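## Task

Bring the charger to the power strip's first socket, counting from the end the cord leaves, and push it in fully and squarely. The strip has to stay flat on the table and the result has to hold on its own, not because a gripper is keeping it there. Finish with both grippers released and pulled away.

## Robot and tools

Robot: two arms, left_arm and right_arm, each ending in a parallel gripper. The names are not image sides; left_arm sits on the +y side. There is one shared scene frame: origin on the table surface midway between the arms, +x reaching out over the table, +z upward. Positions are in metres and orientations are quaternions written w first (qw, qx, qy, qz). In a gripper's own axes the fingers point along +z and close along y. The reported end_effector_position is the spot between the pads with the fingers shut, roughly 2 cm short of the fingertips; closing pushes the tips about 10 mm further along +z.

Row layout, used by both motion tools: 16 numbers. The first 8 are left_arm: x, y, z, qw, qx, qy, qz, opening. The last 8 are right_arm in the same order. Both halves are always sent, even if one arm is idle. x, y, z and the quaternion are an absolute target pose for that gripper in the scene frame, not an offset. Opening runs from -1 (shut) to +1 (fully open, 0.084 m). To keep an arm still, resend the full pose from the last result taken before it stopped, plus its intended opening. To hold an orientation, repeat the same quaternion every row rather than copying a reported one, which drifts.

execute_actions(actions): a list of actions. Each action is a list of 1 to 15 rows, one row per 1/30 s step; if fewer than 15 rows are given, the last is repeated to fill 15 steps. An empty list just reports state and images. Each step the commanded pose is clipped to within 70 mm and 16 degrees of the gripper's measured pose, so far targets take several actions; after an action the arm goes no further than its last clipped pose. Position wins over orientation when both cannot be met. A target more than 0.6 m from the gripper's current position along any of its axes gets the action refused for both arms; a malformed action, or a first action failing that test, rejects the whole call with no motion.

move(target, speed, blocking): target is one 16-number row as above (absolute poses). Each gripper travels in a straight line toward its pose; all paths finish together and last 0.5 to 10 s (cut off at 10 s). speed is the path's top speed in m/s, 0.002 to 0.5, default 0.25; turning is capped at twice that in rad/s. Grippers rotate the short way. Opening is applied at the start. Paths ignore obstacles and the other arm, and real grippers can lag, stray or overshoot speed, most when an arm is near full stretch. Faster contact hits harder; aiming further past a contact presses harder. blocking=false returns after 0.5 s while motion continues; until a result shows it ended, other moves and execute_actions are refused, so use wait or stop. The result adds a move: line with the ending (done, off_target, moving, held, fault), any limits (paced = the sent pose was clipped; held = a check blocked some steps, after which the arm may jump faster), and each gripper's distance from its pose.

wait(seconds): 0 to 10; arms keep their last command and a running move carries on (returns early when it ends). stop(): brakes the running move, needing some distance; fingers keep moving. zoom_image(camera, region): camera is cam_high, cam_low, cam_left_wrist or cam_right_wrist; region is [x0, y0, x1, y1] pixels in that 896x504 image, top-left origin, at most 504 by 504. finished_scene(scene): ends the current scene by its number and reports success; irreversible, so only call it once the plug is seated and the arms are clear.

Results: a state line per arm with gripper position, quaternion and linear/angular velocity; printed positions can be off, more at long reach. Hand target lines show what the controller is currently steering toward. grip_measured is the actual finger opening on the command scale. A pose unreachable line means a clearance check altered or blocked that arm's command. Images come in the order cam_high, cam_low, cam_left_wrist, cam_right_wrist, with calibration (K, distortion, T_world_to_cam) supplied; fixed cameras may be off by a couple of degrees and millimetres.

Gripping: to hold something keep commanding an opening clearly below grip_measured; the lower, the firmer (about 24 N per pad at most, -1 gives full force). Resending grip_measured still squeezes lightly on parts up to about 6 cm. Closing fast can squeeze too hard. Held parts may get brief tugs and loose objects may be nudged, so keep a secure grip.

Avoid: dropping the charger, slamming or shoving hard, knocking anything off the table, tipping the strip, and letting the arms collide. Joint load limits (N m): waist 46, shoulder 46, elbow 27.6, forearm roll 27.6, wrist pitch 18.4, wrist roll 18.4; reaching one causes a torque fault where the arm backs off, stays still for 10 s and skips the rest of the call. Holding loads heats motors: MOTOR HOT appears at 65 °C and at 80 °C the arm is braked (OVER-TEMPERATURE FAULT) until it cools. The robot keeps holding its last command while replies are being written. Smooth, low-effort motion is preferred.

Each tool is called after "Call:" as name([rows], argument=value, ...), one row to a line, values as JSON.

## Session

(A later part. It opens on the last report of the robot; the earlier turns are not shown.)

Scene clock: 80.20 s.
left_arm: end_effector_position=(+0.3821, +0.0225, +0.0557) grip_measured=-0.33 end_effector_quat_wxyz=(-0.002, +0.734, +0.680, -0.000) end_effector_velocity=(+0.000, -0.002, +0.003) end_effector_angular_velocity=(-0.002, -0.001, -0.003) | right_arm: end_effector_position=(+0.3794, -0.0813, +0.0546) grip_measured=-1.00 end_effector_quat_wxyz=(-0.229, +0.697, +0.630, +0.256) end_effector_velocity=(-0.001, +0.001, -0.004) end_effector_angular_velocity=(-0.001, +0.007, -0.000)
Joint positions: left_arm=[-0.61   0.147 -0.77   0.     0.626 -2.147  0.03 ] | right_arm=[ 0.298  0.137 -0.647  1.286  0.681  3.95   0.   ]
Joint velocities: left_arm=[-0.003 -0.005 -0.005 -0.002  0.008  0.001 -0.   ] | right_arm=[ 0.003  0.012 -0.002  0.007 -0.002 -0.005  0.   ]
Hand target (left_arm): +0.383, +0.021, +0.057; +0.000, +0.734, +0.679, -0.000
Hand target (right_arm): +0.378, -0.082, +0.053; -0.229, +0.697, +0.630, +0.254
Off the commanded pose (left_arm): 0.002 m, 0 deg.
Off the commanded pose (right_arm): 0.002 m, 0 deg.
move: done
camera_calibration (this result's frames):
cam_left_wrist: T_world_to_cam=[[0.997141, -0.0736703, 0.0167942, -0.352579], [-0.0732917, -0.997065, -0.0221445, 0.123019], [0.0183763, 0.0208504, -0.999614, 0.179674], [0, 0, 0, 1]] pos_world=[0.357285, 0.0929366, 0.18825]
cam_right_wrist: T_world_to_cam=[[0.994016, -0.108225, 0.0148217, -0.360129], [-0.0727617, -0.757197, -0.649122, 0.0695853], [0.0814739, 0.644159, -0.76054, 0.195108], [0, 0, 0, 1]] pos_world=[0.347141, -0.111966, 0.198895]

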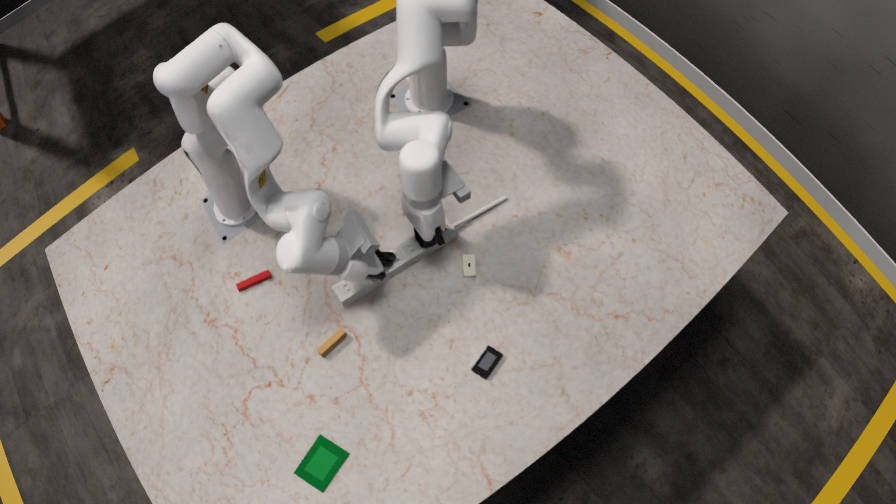

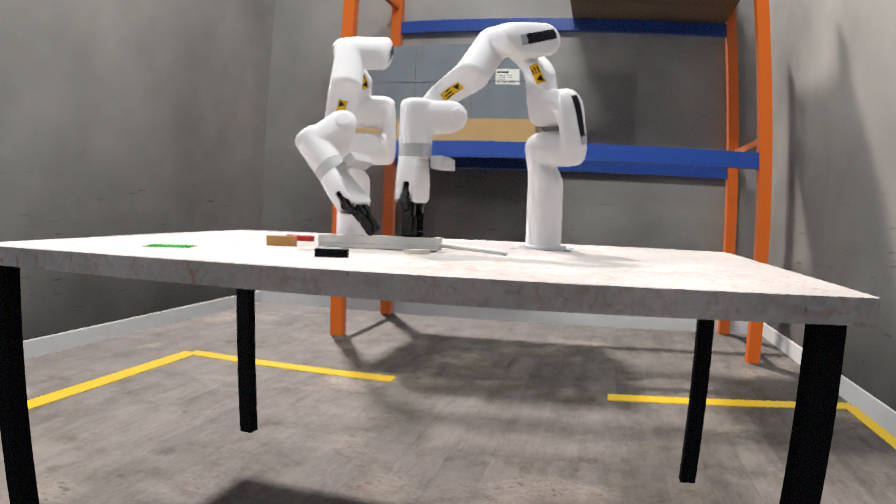

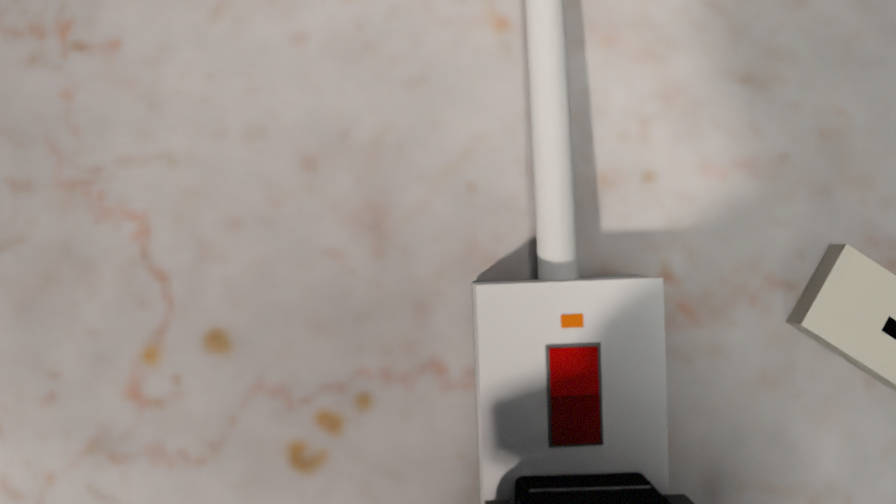

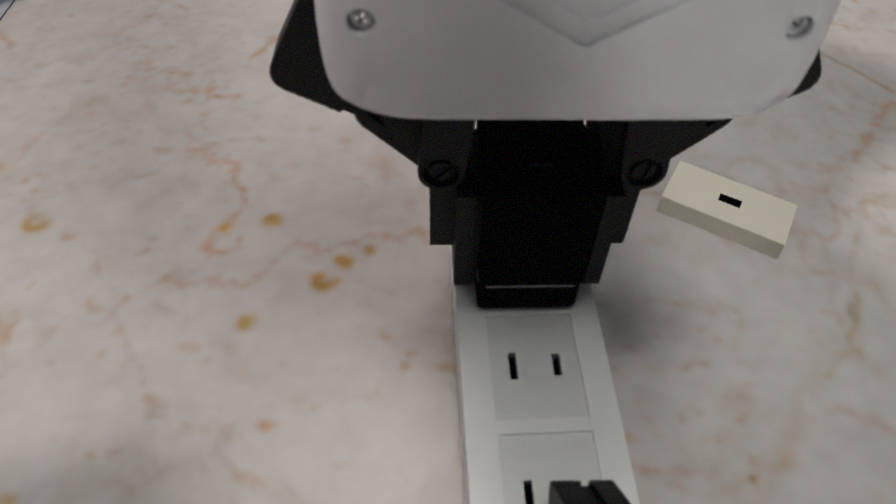

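Call:
move(target=[0.3822,0.0221,0.0515,0,0.7337,0.6794,0,-1, 0.378,-0.082,0.0527,-0.2292,0.6973,0.6296,0.2538,-1], speed=0.005)

Call:
wait(seconds=1.5)

Call:
zoom_image(camera="cam_low", region=[370, 200, 450, 255])

Scene clock: 85.73 s.
left_arm: end_effector_position=(+0.3830, +0.0216, +0.0522) grip_measured=-0.33 end_effector_quat_wxyz=(+0.001, +0.734, +0.679, +0.000) end_effector_velocity=(-0.001, +0.001, -0.001) end_effector_angular_velocity=(+0.001, +0.002, +0.001) | right_arm: end_effector_position=(+0.3780, -0.0820, +0.0527) grip_measured=-1.00 end_effector_quat_wxyz=(-0.229, +0.697, +0.630, +0.254) end_effector_velocity=(+0.000, +0.000, -0.000) end_effector_angular_velocity=(+0.001, +0.001, -0.001)
Joint positions: left_arm=[-0.61   0.156 -0.767  0.     0.608 -2.147  0.03 ] | right_arm=[ 0.298  0.14  -0.645  1.286  0.68   3.949  0.   ]
Joint velocities: left_arm=[ 0.001  0.001  0.002 -0.001 -0.001  0.     0.   ] | right_arm=[ 0.     0.    -0.     0.001  0.     0.001  0.   ]
Hand target (left_arm): +0.382, +0.022, +0.052; -0.000, +0.734, +0.679, +0.000
Hand target (right_arm): +0.378, -0.082, +0.053; -0.229, +0.697, +0.630, +0.254
Off the commanded pose (left_arm): 0.001 m, 0 deg.
Off the commanded pose (right_arm): 0.000 m, 0 deg.
move: done
camera_calibration (this result's frames):
cam_left_wrist: T_world_to_cam=[[0.997014, -0.0740127, 0.0220291, -0.353643], [-0.0736081, -0.997113, -0.0186416, 0.122005], [0.0233452, 0.0169644, -0.999584, 0.17433], [0, 0, 0, 1]] pos_world=[0.357498, 0.0925212, 0.184322]
cam_right_wrist: T_world_to_cam=[[0.994036, -0.108468, 0.0112719, -0.358615], [-0.0754311, -0.75854, -0.647246, 0.0685714], [0.0787554, 0.642536, -0.762198, 0.195196], [0, 0, 0, 1]] pos_world=[0.346276, -0.112305, 0.197203]

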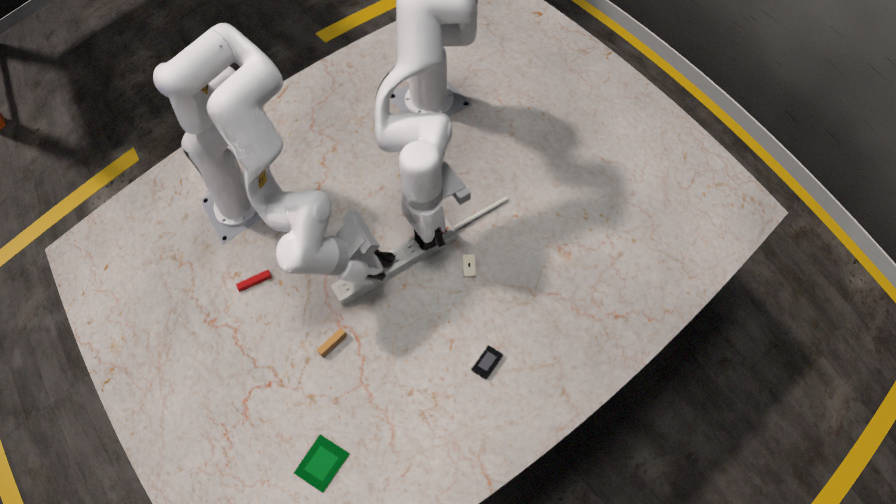

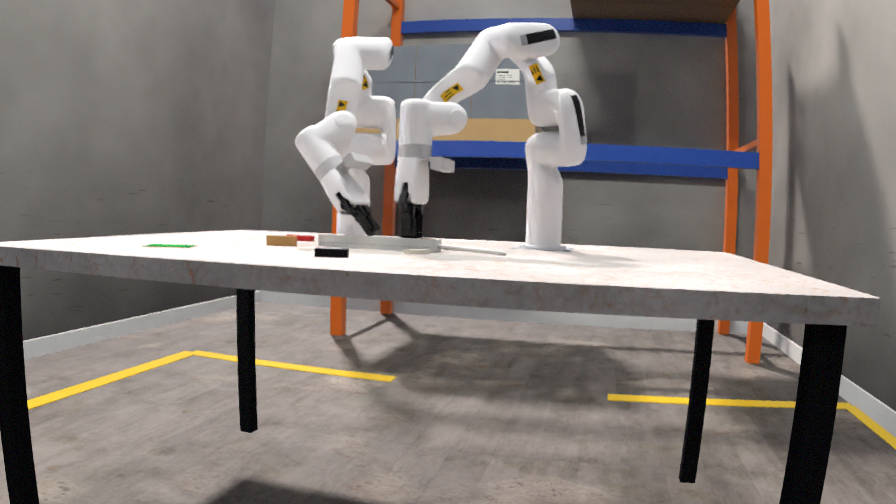

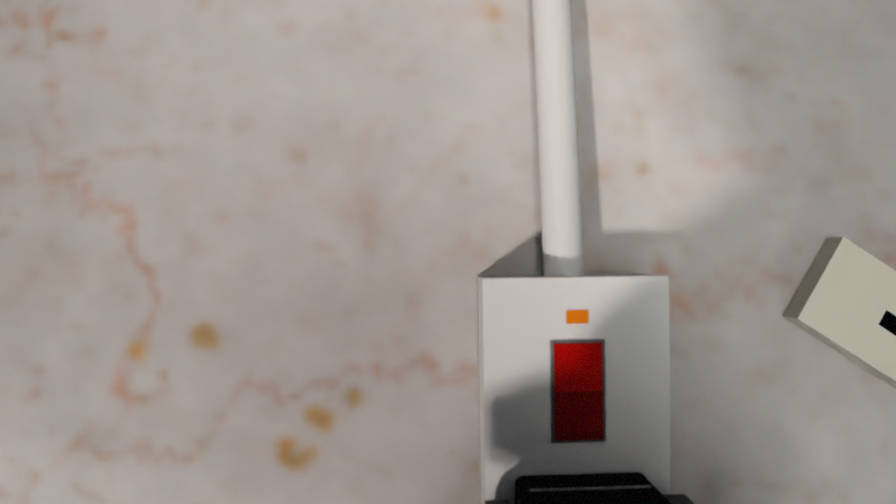

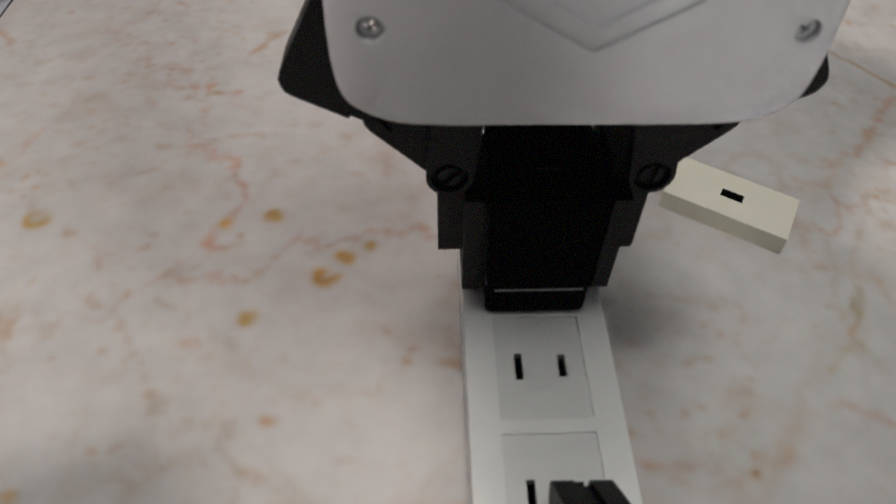

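Scene clock: 87.23 s.
left_arm: end_effector_position=(+0.3820, +0.0222, +0.0513) grip_measured=-0.33 end_effector_quat_wxyz=(-0.000, +0.734, +0.679, -0.000) end_effector_velocity=(+0.000, -0.000, +0.000) end_effector_angular_velocity=(-0.001, -0.000, +0.002) | right_arm: end_effector_position=(+0.3778, -0.0818, +0.0527) grip_measured=-1.00 end_effector_quat_wxyz=(-0.230, +0.697, +0.630, +0.254) end_effector_velocity=(+0.000, -0.000, +0.000) end_effector_angular_velocity=(-0.001, -0.001, -0.001)
Joint positions: left_arm=[-0.611  0.157 -0.765  0.     0.609 -2.147  0.03 ] | right_arm=[ 0.298  0.14  -0.645  1.286  0.68   3.949  0.   ]
Joint velocities: left_arm=[ 0.    -0.001 -0.    -0.001 -0.     0.    -0.   ] | right_arm=[-0.    -0.001  0.    -0.    -0.001  0.     0.   ]
Hand target (left_arm): +0.382, +0.022, +0.052; -0.000, +0.734, +0.679, +0.000
Hand target (right_arm): +0.378, -0.082, +0.053; -0.229, +0.697, +0.630, +0.254
Off the commanded pose (left_arm): 0.000 m, 0 deg.
Off the commanded pose (right_arm): 0.000 m, 0 deg.
wait: 1.50 s; at rest by 0.17 s
camera_calibration (this result's frames):
cam_left_wrist: T_world_to_cam=[[0.99706, -0.0741396, 0.0193387, -0.352499], [-0.0737456, -0.997069, -0.0203503, 0.12269], [0.0207908, 0.0188644, -0.999606, 0.174379], [0, 0, 0, 1]] pos_world=[0.356885, 0.0929063, 0.183624]
cam_right_wrist: T_world_to_cam=[[0.994091, -0.10801, 0.0108497, -0.358359], [-0.0753312, -0.758364, -0.647463, 0.0686661], [0.0781605, 0.64282, -0.762019, 0.195313], [0, 0, 0, 1]] pos_world=[0.346149, -0.112184, 0.19718]

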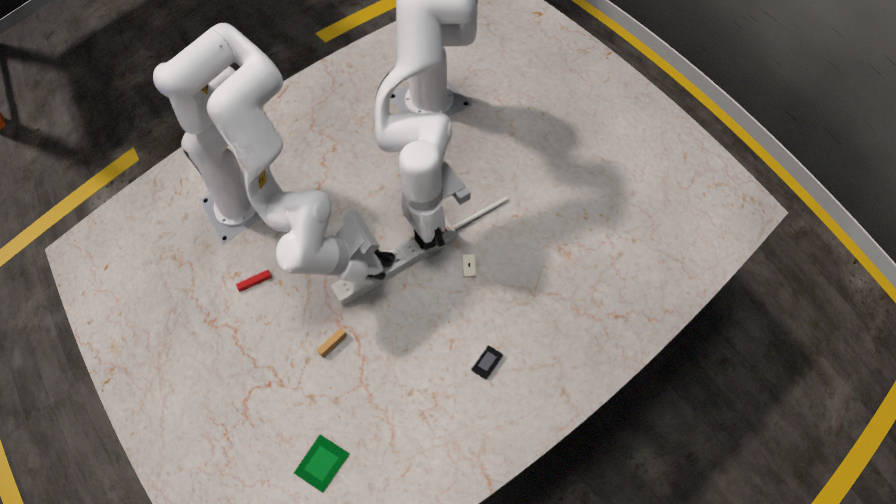

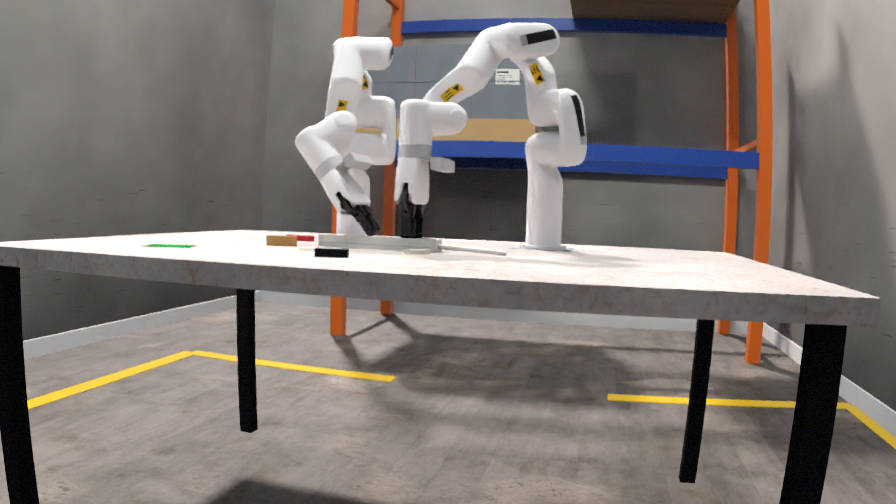

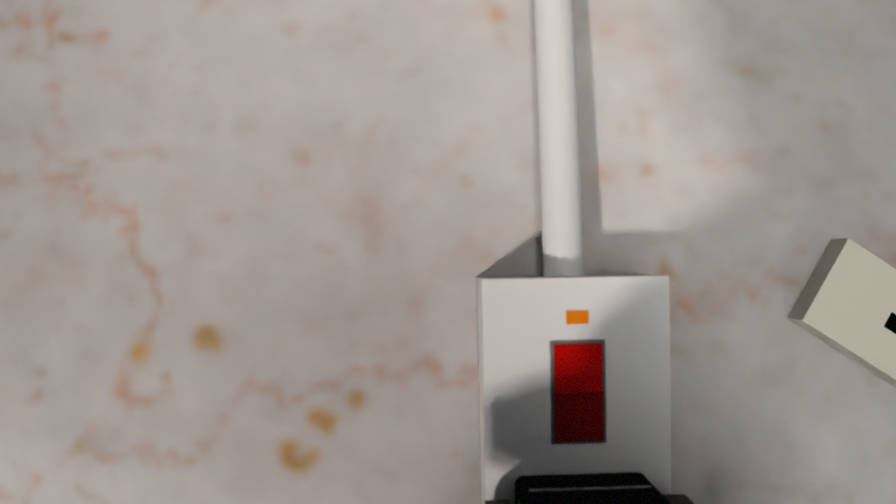

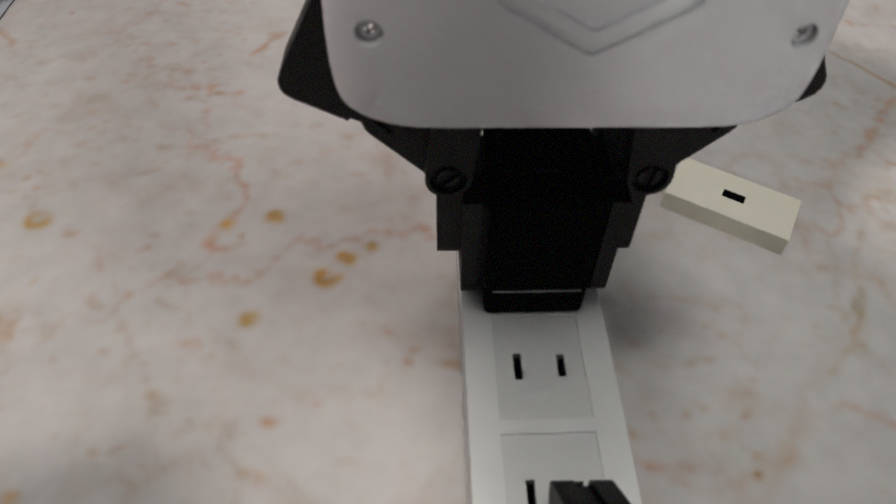

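Region (370, 200, 450, 255) of cam_low's 896x504 image, scaled by 6.300, with more detail than that image has; it fills the top 346 rows of this view, and the rest is white.

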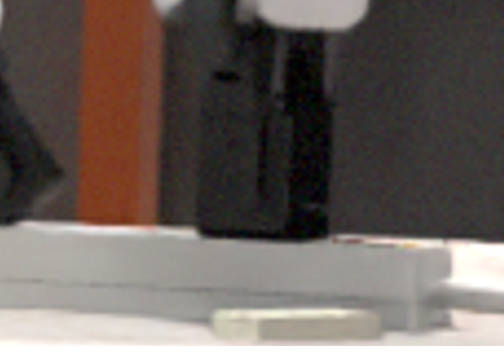

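It looks seated now. I'll release, lift away and check.

Call:
execute_actions([
  [[0.3822,0.0221,0.0518,0,0.7337,0.6794,0,0.4, 0.378,-0.082,0.055,-0.2292,0.6973,0.6296,0.2538,-1],[0.3822,0.0221,0.0518,0,0.7337,0.6794,0,0.4, 0.378,-0.082,0.057,-0.2292,0.6973,0.6296,0.2538,-1],[0.3822,0.0221,0.0518,0,0.7337,0.6794,0,0.4, 0.378,-0.082,0.059,-0.2292,0.6973,0.6296,0.2538,-1]],
])

Call:
move(target=[0.39,0.13,0.22,0,0.7337,0.6794,0,0.4, 0.37,-0.19,0.18,-0.2292,0.6973,0.6296,0.2538,-1], speed=0.3)

Call:
zoom_image(camera="cam_low", region=[370, 200, 450, 255])

Scene clock: 93.80 s.
left_arm: end_effector_position=(+0.3820, +0.0223, +0.0516) grip_measured=+0.39 end_effector_quat_wxyz=(-0.000, +0.734, +0.679, -0.000) end_effector_velocity=(+0.002, -0.001, +0.002) end_effector_angular_velocity=(-0.004, -0.005, -0.000) | right_arm: end_effector_position=(+0.3766, -0.0825, +0.0574) grip_measured=-1.00 end_effector_quat_wxyz=(-0.230, +0.698, +0.630, +0.252) end_effector_velocity=(+0.011, +0.004, +0.012) end_effector_angular_velocity=(+0.011, -0.028, -0.000)
Joint positions: left_arm=[-0.611  0.156 -0.765  0.     0.61  -2.147  0.061] | right_arm=[ 0.296  0.121 -0.638  1.266  0.684  3.972  0.   ]
Joint velocities: left_arm=[ 0.    -0.001 -0.003  0.001 -0.002  0.    -0.   ] | right_arm=[-0.    -0.012 -0.021  0.     0.004  0.002  0.   ]
Hand target (left_arm): +0.382, +0.022, +0.052; +0.000, +0.734, +0.679, -0.000
Hand target (right_arm): +0.378, -0.082, +0.059; -0.229, +0.697, +0.630, +0.254
Off the commanded pose (left_arm): 0.000 m, 0 deg.
Off the commanded pose (right_arm): 0.002 m, 0 deg.
camera_calibration (this result's frames):
cam_left_wrist: T_world_to_cam=[[0.997064, -0.0741532, 0.0191032, -0.352434], [-0.0737607, -0.997065, -0.0204931, 0.122764], [0.0205667, 0.0190239, -0.999607, 0.174738], [0, 0, 0, 1]] pos_world=[0.356861, 0.0929451, 0.183918]
cam_right_wrist: T_world_to_cam=[[0.994076, -0.108408, 0.00782727, -0.35715], [-0.0777477, -0.759554, -0.645781, 0.0718419], [0.0759531, 0.641346, -0.763483, 0.200264], [0, 0, 0, 1]] pos_world=[0.345409, -0.112588, 0.202087]

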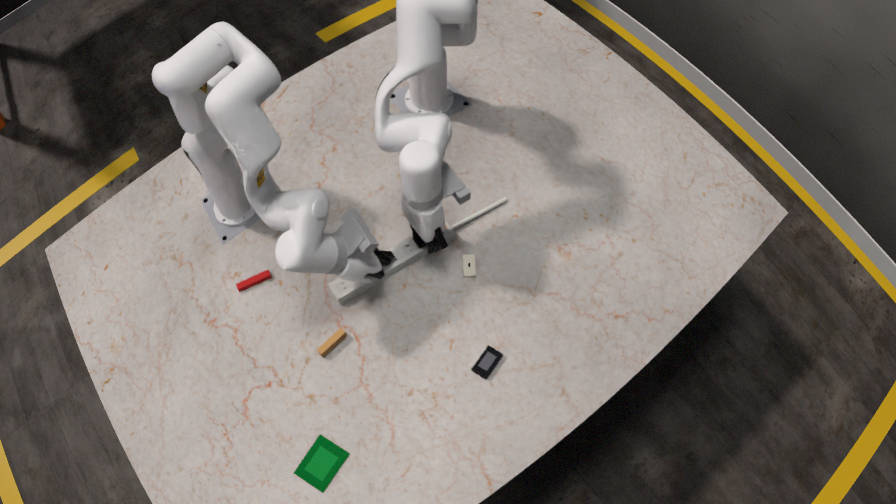

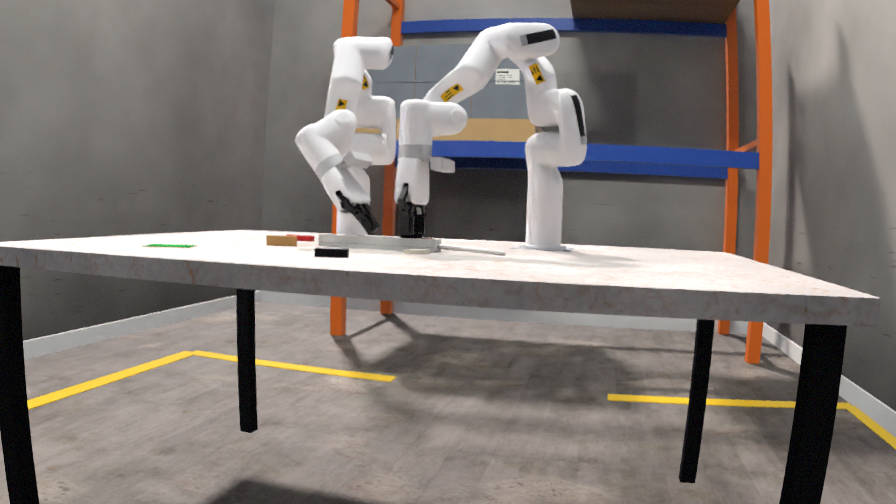

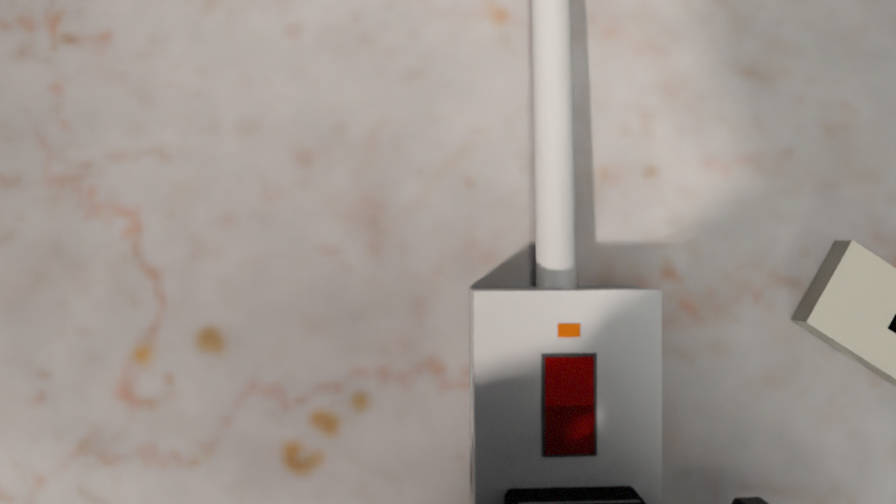

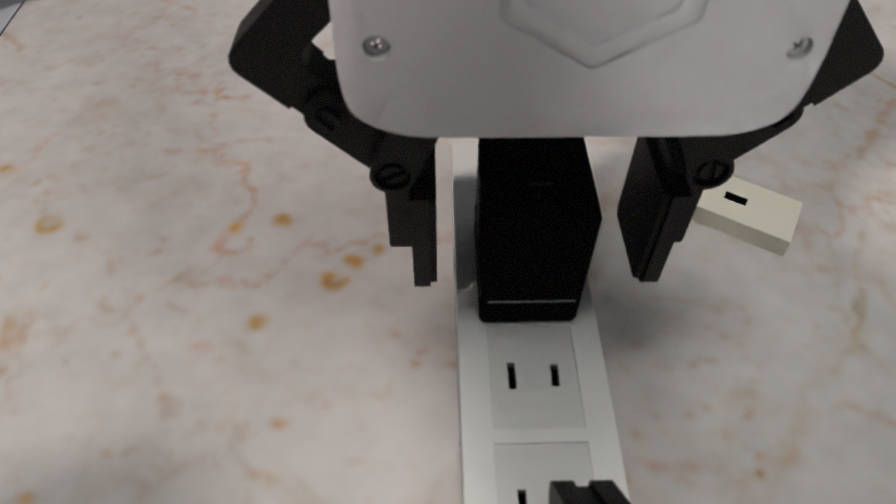

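Scene clock: 95.03 s.
left_arm: end_effector_position=(+0.3899, +0.1291, +0.2194) grip_measured=+0.39 end_effector_quat_wxyz=(-0.000, +0.734, +0.679, -0.001) end_effector_velocity=(+0.002, +0.001, +0.004) end_effector_angular_velocity=(-0.003, -0.006, +0.001) | right_arm: end_effector_position=(+0.3693, -0.1900, +0.1798) grip_measured=-1.00 end_effector_quat_wxyz=(-0.229, +0.697, +0.630, +0.254) end_effector_velocity=(+0.002, -0.002, +0.003) end_effector_angular_velocity=(-0.001, -0.005, +0.000)
Joint positions: left_arm=[-0.374 -0.298 -0.809 -0.002  1.109 -1.909  0.061] | right_arm=[-0.08  -0.239 -0.636  0.82   1.073  4.205  0.   ]
Joint velocities: left_arm=[ 0.004 -0.005 -0.006  0.     0.004  0.002  0.   ] | right_arm=[-0.005 -0.003 -0.006 -0.003  0.006  0.001  0.   ]
Hand target (left_arm): +0.390, +0.129, +0.220; +0.000, +0.734, +0.679, -0.001
Hand target (right_arm): +0.370, -0.190, +0.180; -0.229, +0.697, +0.630, +0.254
Off the commanded pose (left_arm): 0.001 m, 0 deg.
Off the commanded pose (right_arm): 0.001 m, 0 deg.
move: done
camera_calibration (this result's frames):
cam_left_wrist: T_world_to_cam=[[0.997003, -0.0751677, 0.0182982, -0.355336], [-0.0748225, -0.997018, -0.0188727, 0.233379], [0.0196623, 0.017447, -0.999654, 0.340867], [0, 0, 0, 1]] pos_world=[0.365031, 0.200027, 0.351655]
cam_right_wrist: T_world_to_cam=[[0.99415, -0.107405, 0.0113961, -0.363028], [-0.074569, -0.758861, -0.646969, 0.067842], [0.0781359, 0.642334, -0.762431, 0.36232], [0, 0, 0, 1]] pos_world=[0.337653, -0.220239, 0.324273]

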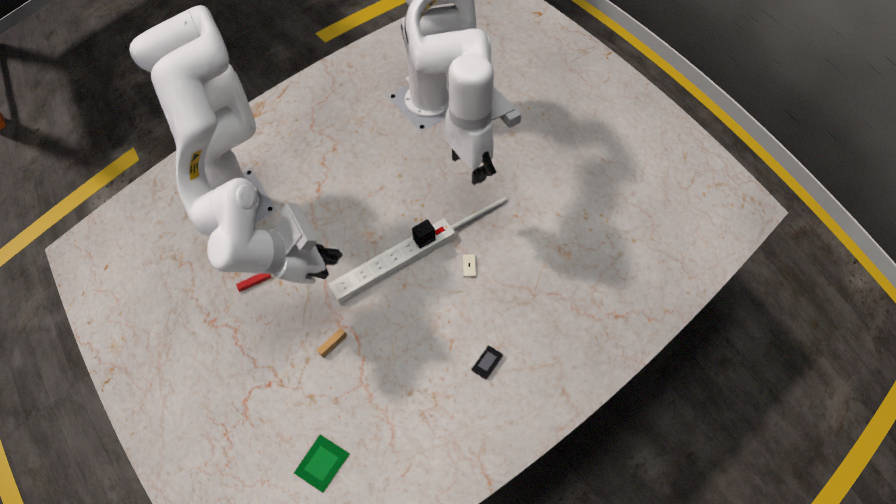

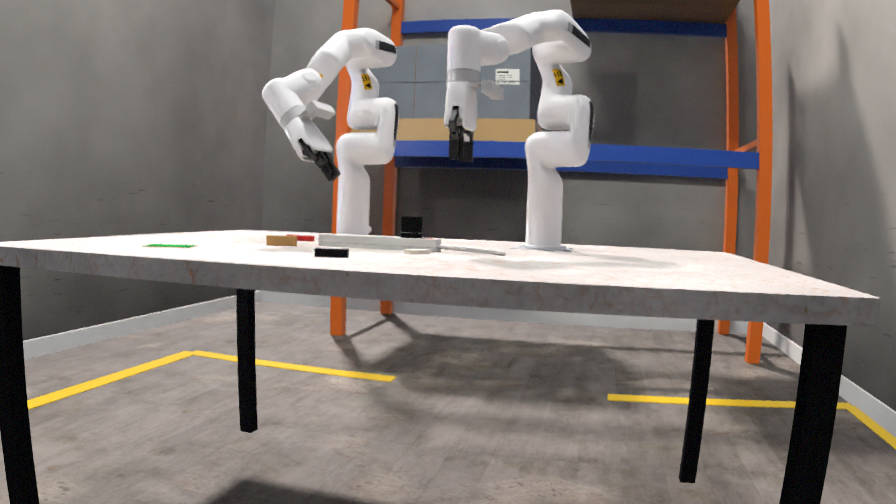

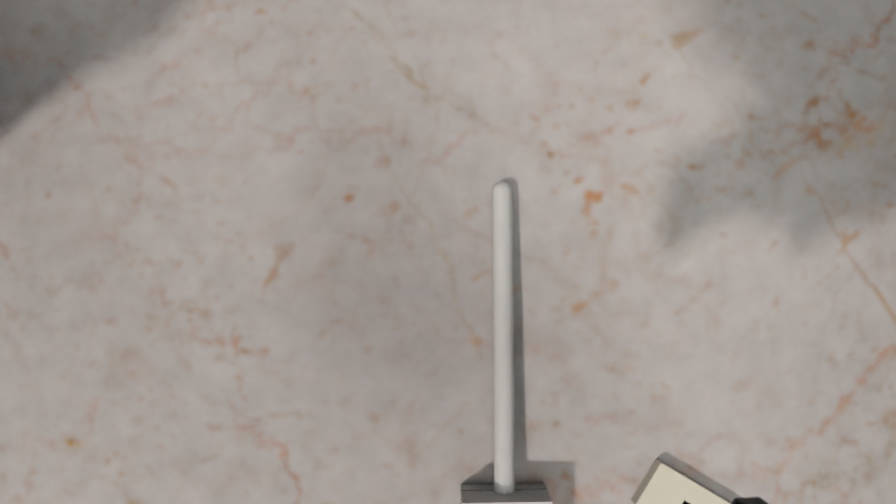

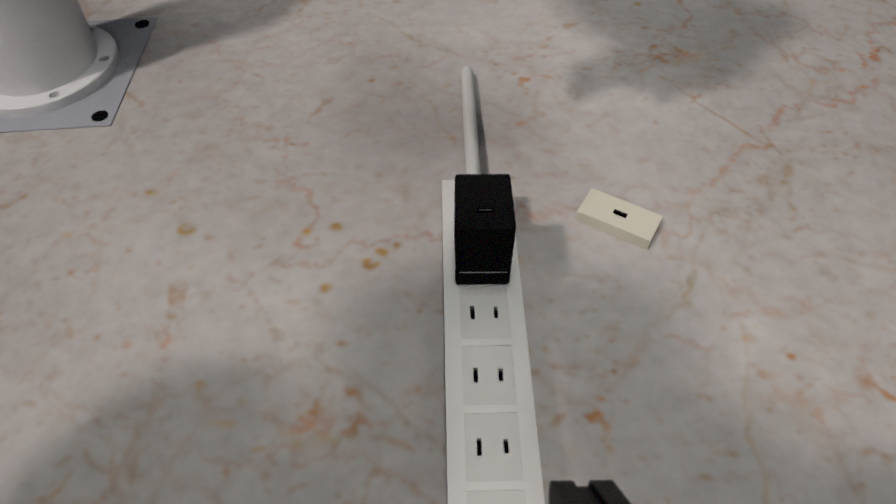

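Region (370, 200, 450, 255) of cam_low's 896x504 image, scaled by 6.300, with more detail than that image has; it fills the top 346 rows of this view, and the rest is white.

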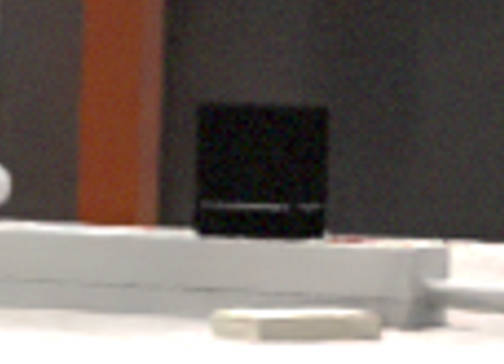

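Call:
finished_scene(scene=2)

The scene is finished: the task was done.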